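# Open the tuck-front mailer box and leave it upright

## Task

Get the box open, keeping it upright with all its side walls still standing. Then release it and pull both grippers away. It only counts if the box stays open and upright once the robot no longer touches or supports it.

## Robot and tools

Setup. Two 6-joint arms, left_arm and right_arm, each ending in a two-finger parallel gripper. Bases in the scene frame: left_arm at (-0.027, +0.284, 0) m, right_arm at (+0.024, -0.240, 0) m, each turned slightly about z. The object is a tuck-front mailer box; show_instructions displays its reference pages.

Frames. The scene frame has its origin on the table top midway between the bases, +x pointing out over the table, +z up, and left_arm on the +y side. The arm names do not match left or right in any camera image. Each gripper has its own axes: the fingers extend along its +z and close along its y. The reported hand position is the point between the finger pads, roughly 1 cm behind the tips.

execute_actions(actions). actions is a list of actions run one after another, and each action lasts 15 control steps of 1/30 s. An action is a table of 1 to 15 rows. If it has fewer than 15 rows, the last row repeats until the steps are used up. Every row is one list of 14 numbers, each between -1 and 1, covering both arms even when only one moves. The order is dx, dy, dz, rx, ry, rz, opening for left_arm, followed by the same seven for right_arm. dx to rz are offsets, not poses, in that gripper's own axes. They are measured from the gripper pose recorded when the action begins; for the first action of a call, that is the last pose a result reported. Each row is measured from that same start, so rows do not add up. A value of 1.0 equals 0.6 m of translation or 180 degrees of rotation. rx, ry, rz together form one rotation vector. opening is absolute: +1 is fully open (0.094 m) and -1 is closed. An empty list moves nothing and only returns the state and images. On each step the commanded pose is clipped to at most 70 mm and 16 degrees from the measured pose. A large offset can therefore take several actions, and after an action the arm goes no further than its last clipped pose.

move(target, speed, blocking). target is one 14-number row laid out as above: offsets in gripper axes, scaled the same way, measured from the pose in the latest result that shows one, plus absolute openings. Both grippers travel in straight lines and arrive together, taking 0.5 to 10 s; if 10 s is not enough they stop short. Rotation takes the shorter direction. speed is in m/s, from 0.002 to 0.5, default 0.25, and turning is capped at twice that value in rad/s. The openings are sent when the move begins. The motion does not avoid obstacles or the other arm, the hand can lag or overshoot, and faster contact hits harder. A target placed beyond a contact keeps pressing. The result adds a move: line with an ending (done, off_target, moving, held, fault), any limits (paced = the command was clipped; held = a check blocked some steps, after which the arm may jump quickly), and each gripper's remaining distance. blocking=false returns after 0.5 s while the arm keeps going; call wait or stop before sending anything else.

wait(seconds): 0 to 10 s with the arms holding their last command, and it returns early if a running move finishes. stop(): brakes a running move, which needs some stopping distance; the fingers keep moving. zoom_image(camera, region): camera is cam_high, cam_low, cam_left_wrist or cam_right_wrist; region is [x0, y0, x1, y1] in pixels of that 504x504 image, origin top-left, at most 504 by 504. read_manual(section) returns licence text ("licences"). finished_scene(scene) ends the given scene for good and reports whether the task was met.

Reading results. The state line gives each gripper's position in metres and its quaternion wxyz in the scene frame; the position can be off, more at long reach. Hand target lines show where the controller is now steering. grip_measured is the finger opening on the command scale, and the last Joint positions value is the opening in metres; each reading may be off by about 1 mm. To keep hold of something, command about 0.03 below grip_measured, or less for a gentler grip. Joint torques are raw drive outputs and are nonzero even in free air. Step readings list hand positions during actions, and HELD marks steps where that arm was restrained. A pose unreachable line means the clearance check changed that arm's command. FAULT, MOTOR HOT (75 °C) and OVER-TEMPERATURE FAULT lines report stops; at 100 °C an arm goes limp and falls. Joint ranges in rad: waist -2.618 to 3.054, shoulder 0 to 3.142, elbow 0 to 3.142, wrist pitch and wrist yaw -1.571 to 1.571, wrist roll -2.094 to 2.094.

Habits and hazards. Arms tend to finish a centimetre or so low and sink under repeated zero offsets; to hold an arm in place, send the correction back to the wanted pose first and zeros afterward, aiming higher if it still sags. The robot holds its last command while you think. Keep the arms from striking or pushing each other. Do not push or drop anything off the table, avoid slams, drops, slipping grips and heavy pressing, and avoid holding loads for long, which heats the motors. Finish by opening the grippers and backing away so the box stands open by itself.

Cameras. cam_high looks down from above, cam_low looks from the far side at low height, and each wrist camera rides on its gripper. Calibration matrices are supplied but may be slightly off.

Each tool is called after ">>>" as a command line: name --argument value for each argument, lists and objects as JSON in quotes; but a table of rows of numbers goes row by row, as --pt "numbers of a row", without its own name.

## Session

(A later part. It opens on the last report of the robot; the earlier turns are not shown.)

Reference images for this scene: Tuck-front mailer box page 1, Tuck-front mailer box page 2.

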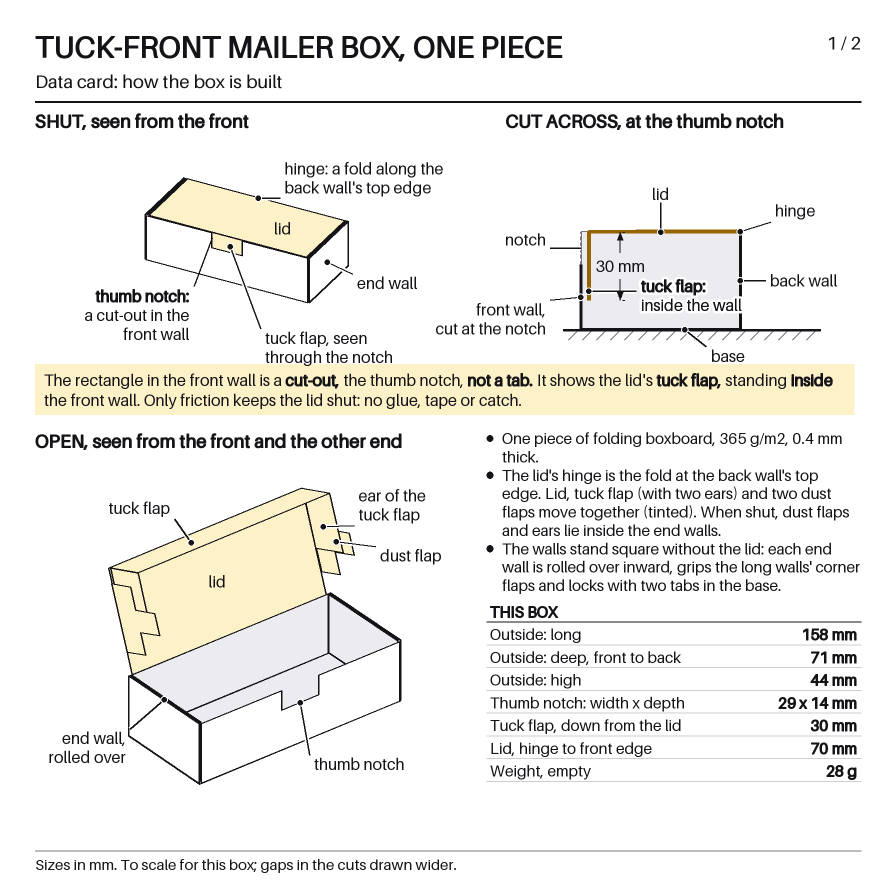

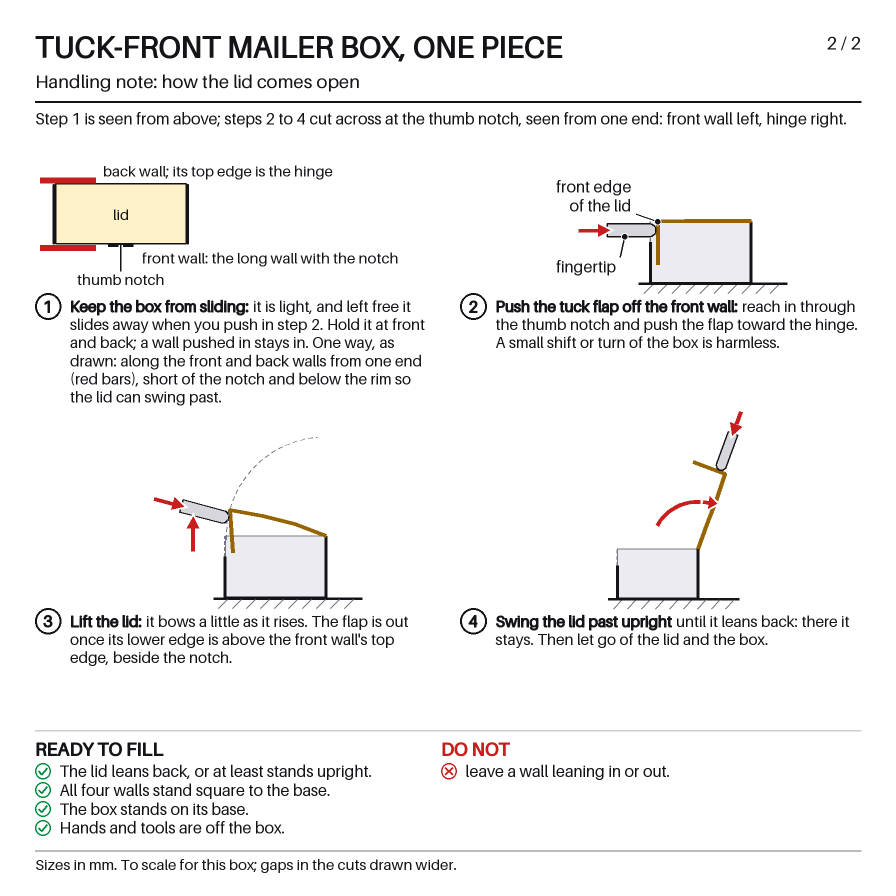

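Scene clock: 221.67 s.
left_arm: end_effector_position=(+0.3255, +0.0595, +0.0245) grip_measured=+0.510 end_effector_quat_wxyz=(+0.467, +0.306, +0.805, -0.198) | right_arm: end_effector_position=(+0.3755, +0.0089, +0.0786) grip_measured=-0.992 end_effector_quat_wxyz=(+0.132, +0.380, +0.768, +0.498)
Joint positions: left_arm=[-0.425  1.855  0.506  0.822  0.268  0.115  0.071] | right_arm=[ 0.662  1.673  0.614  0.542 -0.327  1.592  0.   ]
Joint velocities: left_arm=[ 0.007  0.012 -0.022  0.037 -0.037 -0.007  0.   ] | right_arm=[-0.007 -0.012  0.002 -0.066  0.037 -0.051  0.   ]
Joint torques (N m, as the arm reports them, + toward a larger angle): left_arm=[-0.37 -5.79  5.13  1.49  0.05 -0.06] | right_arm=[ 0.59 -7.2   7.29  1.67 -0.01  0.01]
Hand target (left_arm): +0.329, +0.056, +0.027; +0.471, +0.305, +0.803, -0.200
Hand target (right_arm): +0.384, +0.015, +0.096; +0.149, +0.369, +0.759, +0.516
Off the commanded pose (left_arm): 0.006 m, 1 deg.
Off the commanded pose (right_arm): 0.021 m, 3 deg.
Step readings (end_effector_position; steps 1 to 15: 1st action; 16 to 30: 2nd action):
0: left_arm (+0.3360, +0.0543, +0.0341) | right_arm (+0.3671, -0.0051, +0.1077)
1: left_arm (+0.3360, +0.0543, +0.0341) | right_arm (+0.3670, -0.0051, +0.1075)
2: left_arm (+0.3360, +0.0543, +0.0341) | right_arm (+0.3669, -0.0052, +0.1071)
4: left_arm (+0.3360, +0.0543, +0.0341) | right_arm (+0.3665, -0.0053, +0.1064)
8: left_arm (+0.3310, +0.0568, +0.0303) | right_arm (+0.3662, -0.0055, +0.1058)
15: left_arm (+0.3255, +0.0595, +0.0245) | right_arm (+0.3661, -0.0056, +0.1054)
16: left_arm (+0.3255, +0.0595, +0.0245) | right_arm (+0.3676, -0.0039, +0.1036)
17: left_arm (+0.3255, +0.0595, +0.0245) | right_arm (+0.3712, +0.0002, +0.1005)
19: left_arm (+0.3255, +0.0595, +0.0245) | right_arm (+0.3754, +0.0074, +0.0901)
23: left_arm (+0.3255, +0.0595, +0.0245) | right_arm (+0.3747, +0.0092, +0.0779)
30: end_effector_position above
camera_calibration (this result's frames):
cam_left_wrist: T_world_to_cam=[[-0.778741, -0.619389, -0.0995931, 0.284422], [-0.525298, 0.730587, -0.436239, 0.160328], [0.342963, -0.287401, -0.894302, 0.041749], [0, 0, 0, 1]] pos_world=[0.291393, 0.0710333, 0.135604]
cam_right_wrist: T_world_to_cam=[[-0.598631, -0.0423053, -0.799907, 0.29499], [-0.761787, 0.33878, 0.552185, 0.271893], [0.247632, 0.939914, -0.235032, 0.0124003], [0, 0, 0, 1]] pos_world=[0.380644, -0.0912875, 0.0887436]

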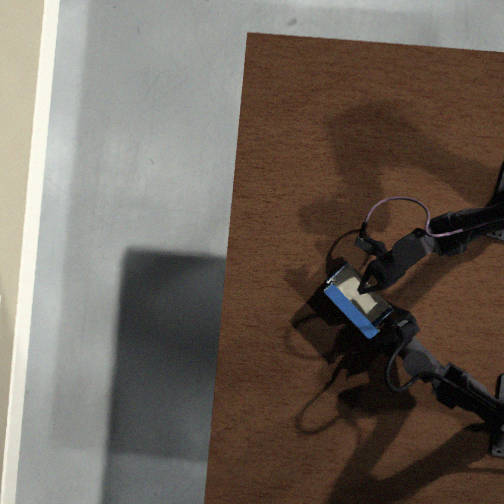

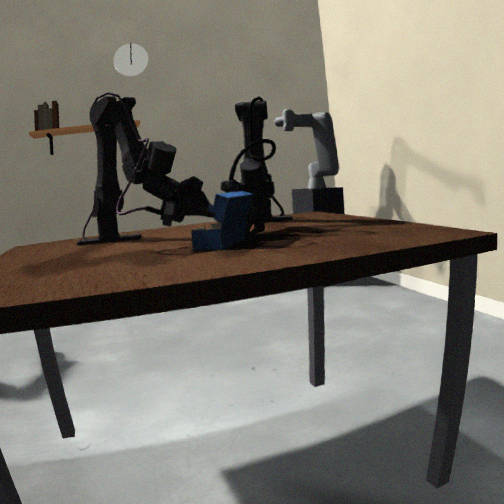

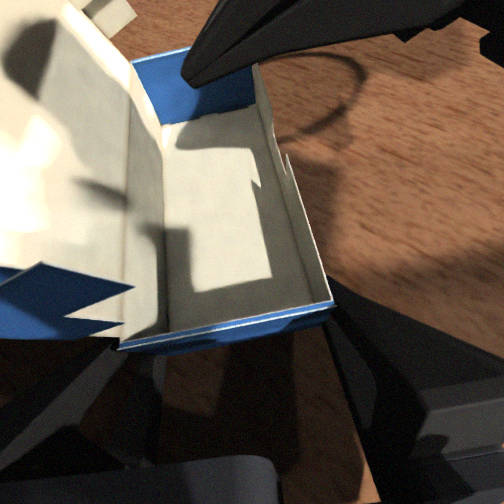

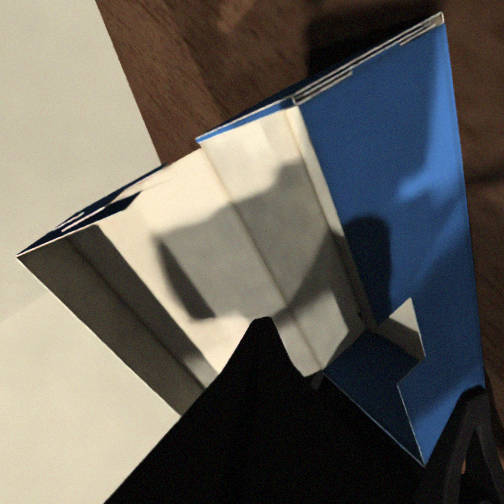

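The lid already leans past upright. Release and clear.

>>> execute_actions --actions '[[[-0.008,0,0.006,0,-0.003,0,0.75,0,0.01,-0.04,0,0,0,-1]]]'

>>> move --target '[0.03,0,-0.2,0,0,0,0.75,-0.05,-0.02,-0.18,0,0,0,-1]' --speed 0.2

Scene clock: 227.10 s.
left_arm: end_effector_position=(+0.3255, +0.0595, +0.0245) grip_measured=+0.748 end_effector_quat_wxyz=(+0.467, +0.306, +0.805, -0.198) | right_arm: end_effector_position=(+0.3661, -0.0031, +0.0909) grip_measured=-0.992 end_effector_quat_wxyz=(+0.130, +0.385, +0.767, +0.497)
Joint positions: left_arm=[-0.425  1.855  0.506  0.822  0.268  0.115  0.082] | right_arm=[ 0.641  1.576  0.585  0.465 -0.341  1.589  0.   ]
Joint velocities: left_arm=[ 0.002 -0.002  0.007 -0.051 -0.037  0.022 -0.001] | right_arm=[-0.002 -0.007 -0.017 -0.066 -0.022  0.037 -0.001]
Joint torques (N m, as the arm reports them, + toward a larger angle): left_arm=[-0.35 -5.81  5.07  1.48  0.04 -0.07] | right_arm=[-0.76 -7.83  5.22  1.33 -0.17 -0.1 ]
Hand target (left_arm): +0.329, +0.056, +0.027; +0.471, +0.305, +0.803, -0.200
Hand target (right_arm): +0.365, -0.006, +0.095; +0.132, +0.380, +0.768, +0.499
Off the commanded pose (left_arm): 0.006 m, 1 deg.
Off the commanded pose (right_arm): 0.005 m, 1 deg.
Step readings (end_effector_position):
0: left_arm (+0.3255, +0.0595, +0.0245) | right_arm (+0.3756, +0.0089, +0.0787)
1: left_arm (+0.3255, +0.0595, +0.0245) | right_arm (+0.3744, +0.0077, +0.0794)
2: left_arm (+0.3255, +0.0595, +0.0245) | right_arm (+0.3716, +0.0048, +0.0809)
4: left_arm (+0.3255, +0.0595, +0.0245) | right_arm (+0.3685, -0.0004, +0.0869)
8: left_arm (+0.3255, +0.0595, +0.0245) | right_arm (+0.3685, -0.0026, +0.0945)
15: end_effector_position above
camera_calibration (this result's frames):
cam_left_wrist: T_world_to_cam=[[-0.778741, -0.619389, -0.0995931, 0.284422], [-0.525298, 0.730587, -0.436239, 0.160328], [0.342963, -0.287401, -0.894302, 0.041749], [0, 0, 0, 1]] pos_world=[0.291393, 0.0710333, 0.135604]
cam_right_wrist: T_world_to_cam=[[-0.606092, -0.0369024, -0.794538, 0.30093], [-0.754221, 0.343893, 0.559365, 0.25868], [0.252594, 0.938284, -0.236263, 0.0272431], [0, 0, 0, 1]] pos_world=[0.370611, -0.103415, 0.100841]

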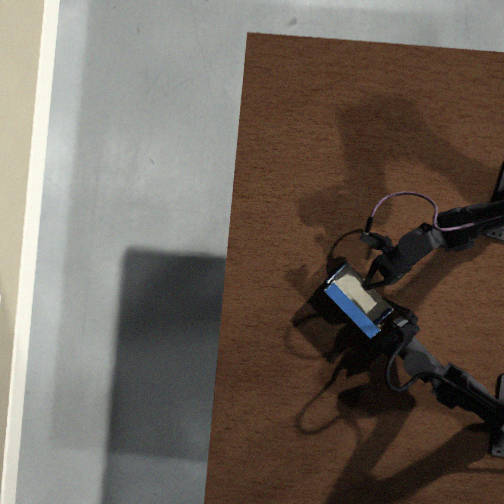

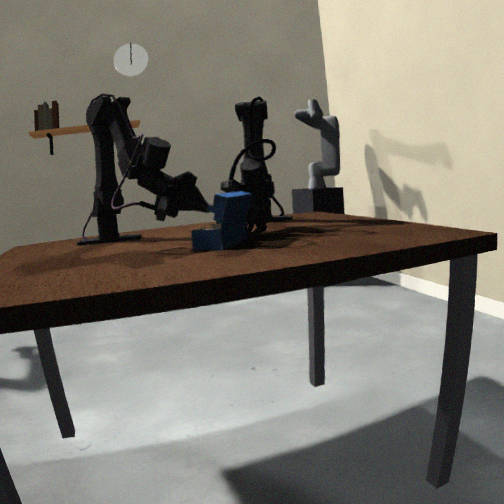

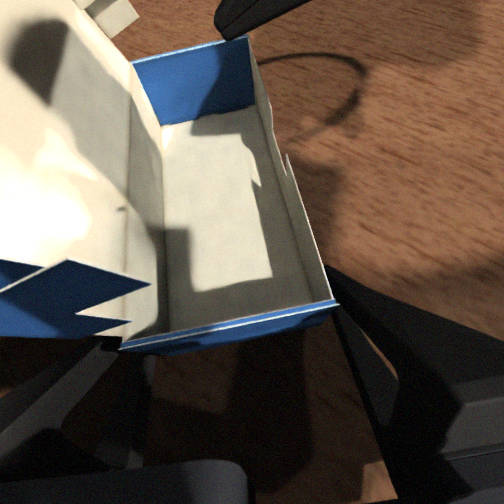

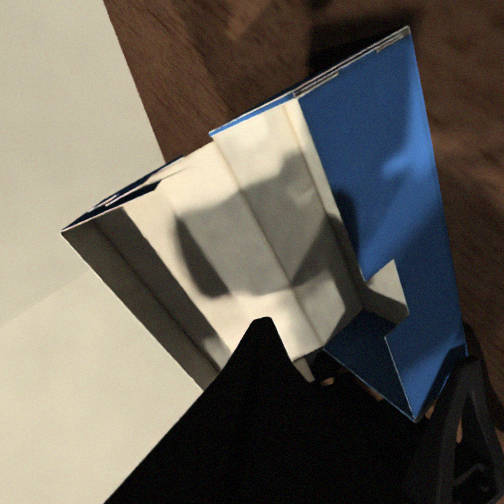

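Scene clock: 228.57 s.
left_arm: end_effector_position=(+0.2412, +0.1382, +0.0610) grip_measured=+0.748 end_effector_quat_wxyz=(+0.458, +0.306, +0.811, -0.194) | right_arm: end_effector_position=(+0.3173, -0.0985, +0.1146) grip_measured=-0.992 end_effector_quat_wxyz=(+0.121, +0.396, +0.770, +0.486)
Joint positions: left_arm=[-0.224  1.184  0.187  0.408  0.432  0.233  0.082] | right_arm=[ 0.308  1.15   0.443  0.053 -0.611  1.387  0.   ]
Joint velocities: left_arm=[ 0.002 -0.002 -0.007  0.007 -0.007  0.007  0.   ] | right_arm=[-0.002 -0.007 -0.007 -0.007 -0.066 -0.037 -0.001]
Joint torques (N m, as the arm reports them, + toward a larger angle): left_arm=[ 0.78 -3.96  6.01  1.22  0.24  0.03] | right_arm=[-1.02 -4.59  7.01  1.22 -0.33 -0.14]
Hand target (left_arm): +0.244, +0.139, +0.069; +0.467, +0.307, +0.805, -0.196
Hand target (right_arm): +0.319, -0.099, +0.125; +0.131, +0.385, +0.768, +0.494
Off the commanded pose (left_arm): 0.006 m, 1 deg.
Off the commanded pose (right_arm): 0.012 m, 2 deg.
move: off_target (right_arm)
camera_calibration (this result's frames):
cam_left_wrist: T_world_to_cam=[[-0.778329, -0.620555, -0.0954712, 0.270946], [-0.535055, 0.735136, -0.416283, 0.0750192], [0.328511, -0.272923, -0.904209, 0.127971], [0, 0, 0, 1]] pos_world=[0.208984, 0.147914, 0.172809]
cam_right_wrist: T_world_to_cam=[[-0.631589, -0.0393647, -0.774303, 0.292143], [-0.732997, 0.355713, 0.579813, 0.233485], [0.252606, 0.933766, -0.253519, 0.136208], [0, 0, 0, 1]] pos_world=[0.321251, -0.19874, 0.125361]

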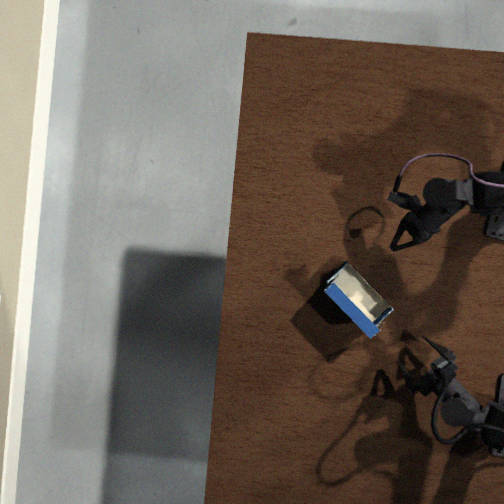

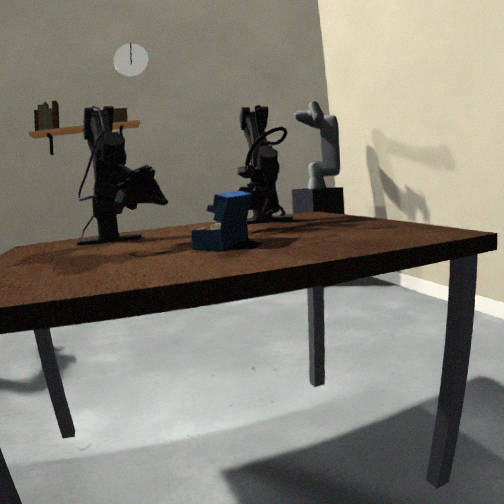

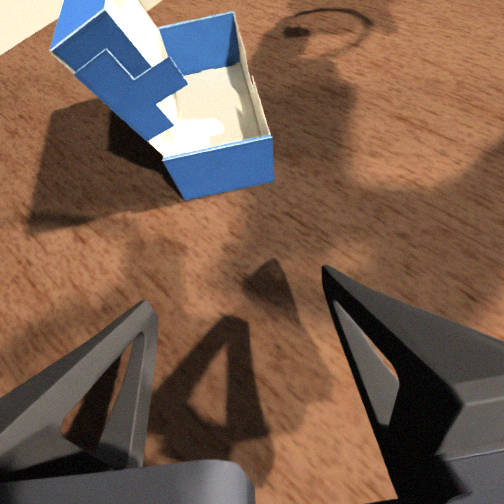

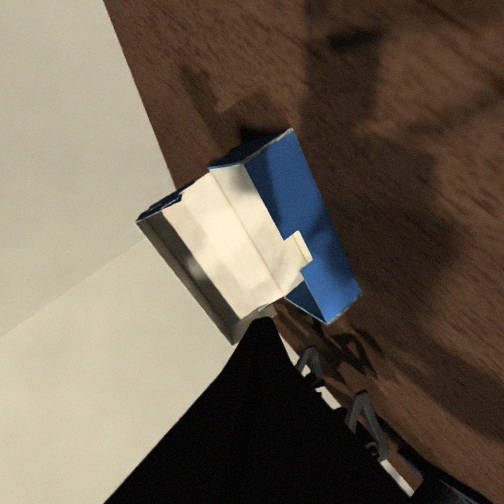

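Check for creep.

>>> wait --seconds 8

Scene clock: 238.73 s.
left_arm: end_effector_position=(+0.2410, +0.1382, +0.0607) grip_measured=+0.748 end_effector_quat_wxyz=(+0.458, +0.307, +0.812, -0.194) | right_arm: end_effector_position=(+0.3171, -0.0985, +0.1144) grip_measured=-0.992 end_effector_quat_wxyz=(+0.121, +0.396, +0.770, +0.486)
Joint positions: left_arm=[-0.224  1.184  0.187  0.406  0.432  0.234  0.082] | right_arm=[ 0.308  1.15   0.443  0.052 -0.612  1.386  0.   ]
Joint velocities: left_arm=[ 0.002  0.002  0.027  0.037 -0.066  0.007 -0.   ] | right_arm=[-0.002  0.007  0.007 -0.037 -0.051 -0.007 -0.   ]
Joint torques (N m, as the arm reports them, + toward a larger angle): left_arm=[ 0.75 -3.99  6.01  1.22  0.24  0.02] | right_arm=[-1.08 -4.68  6.93  1.17 -0.28 -0.1 ]
Hand target (left_arm): +0.244, +0.139, +0.069; +0.467, +0.308, +0.805, -0.196
Hand target (right_arm): +0.319, -0.099, +0.125; +0.131, +0.385, +0.768, +0.494
Off the commanded pose (left_arm): 0.007 m, 1 deg.
Off the commanded pose (right_arm): 0.012 m, 2 deg.
wait: 8.00 s; at rest from the start
camera_calibration (this result's frames):
cam_left_wrist: T_world_to_cam=[[-0.778867, -0.619946, -0.0950411, 0.270757], [-0.534986, 0.735784, -0.415225, 0.0746128], [0.327347, -0.272559, -0.904741, 0.128056], [0, 0, 0, 1]] pos_world=[0.208882, 0.147859, 0.172572]
cam_right_wrist: T_world_to_cam=[[-0.632079, -0.0400681, -0.773868, 0.291928], [-0.732853, 0.355417, 0.580177, 0.23332], [0.251799, 0.933849, -0.254015, 0.136503], [0, 0, 0, 1]] pos_world=[0.32114, -0.198702, 0.125221]

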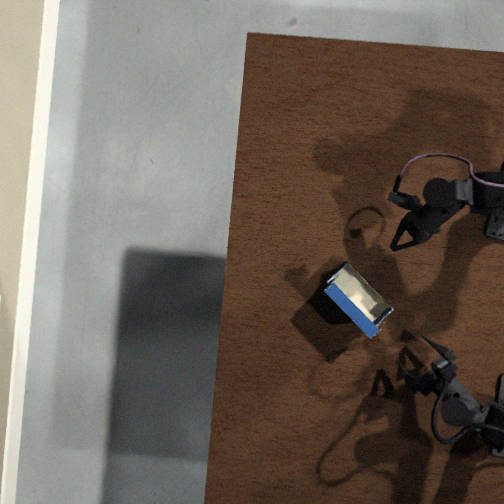

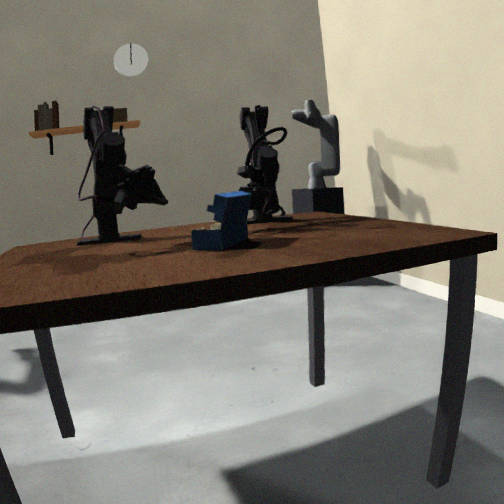

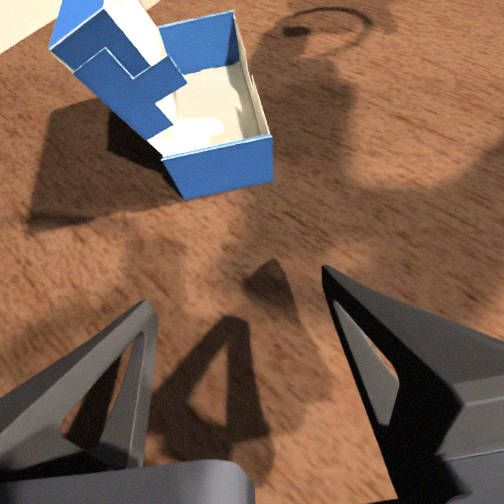

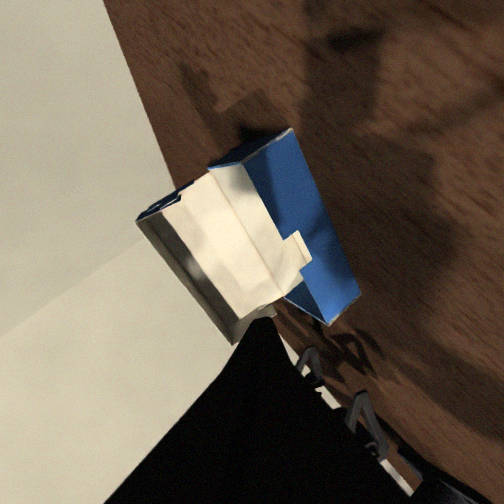

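>>> finished_scene --scene 2

The scene is finished: the task was done.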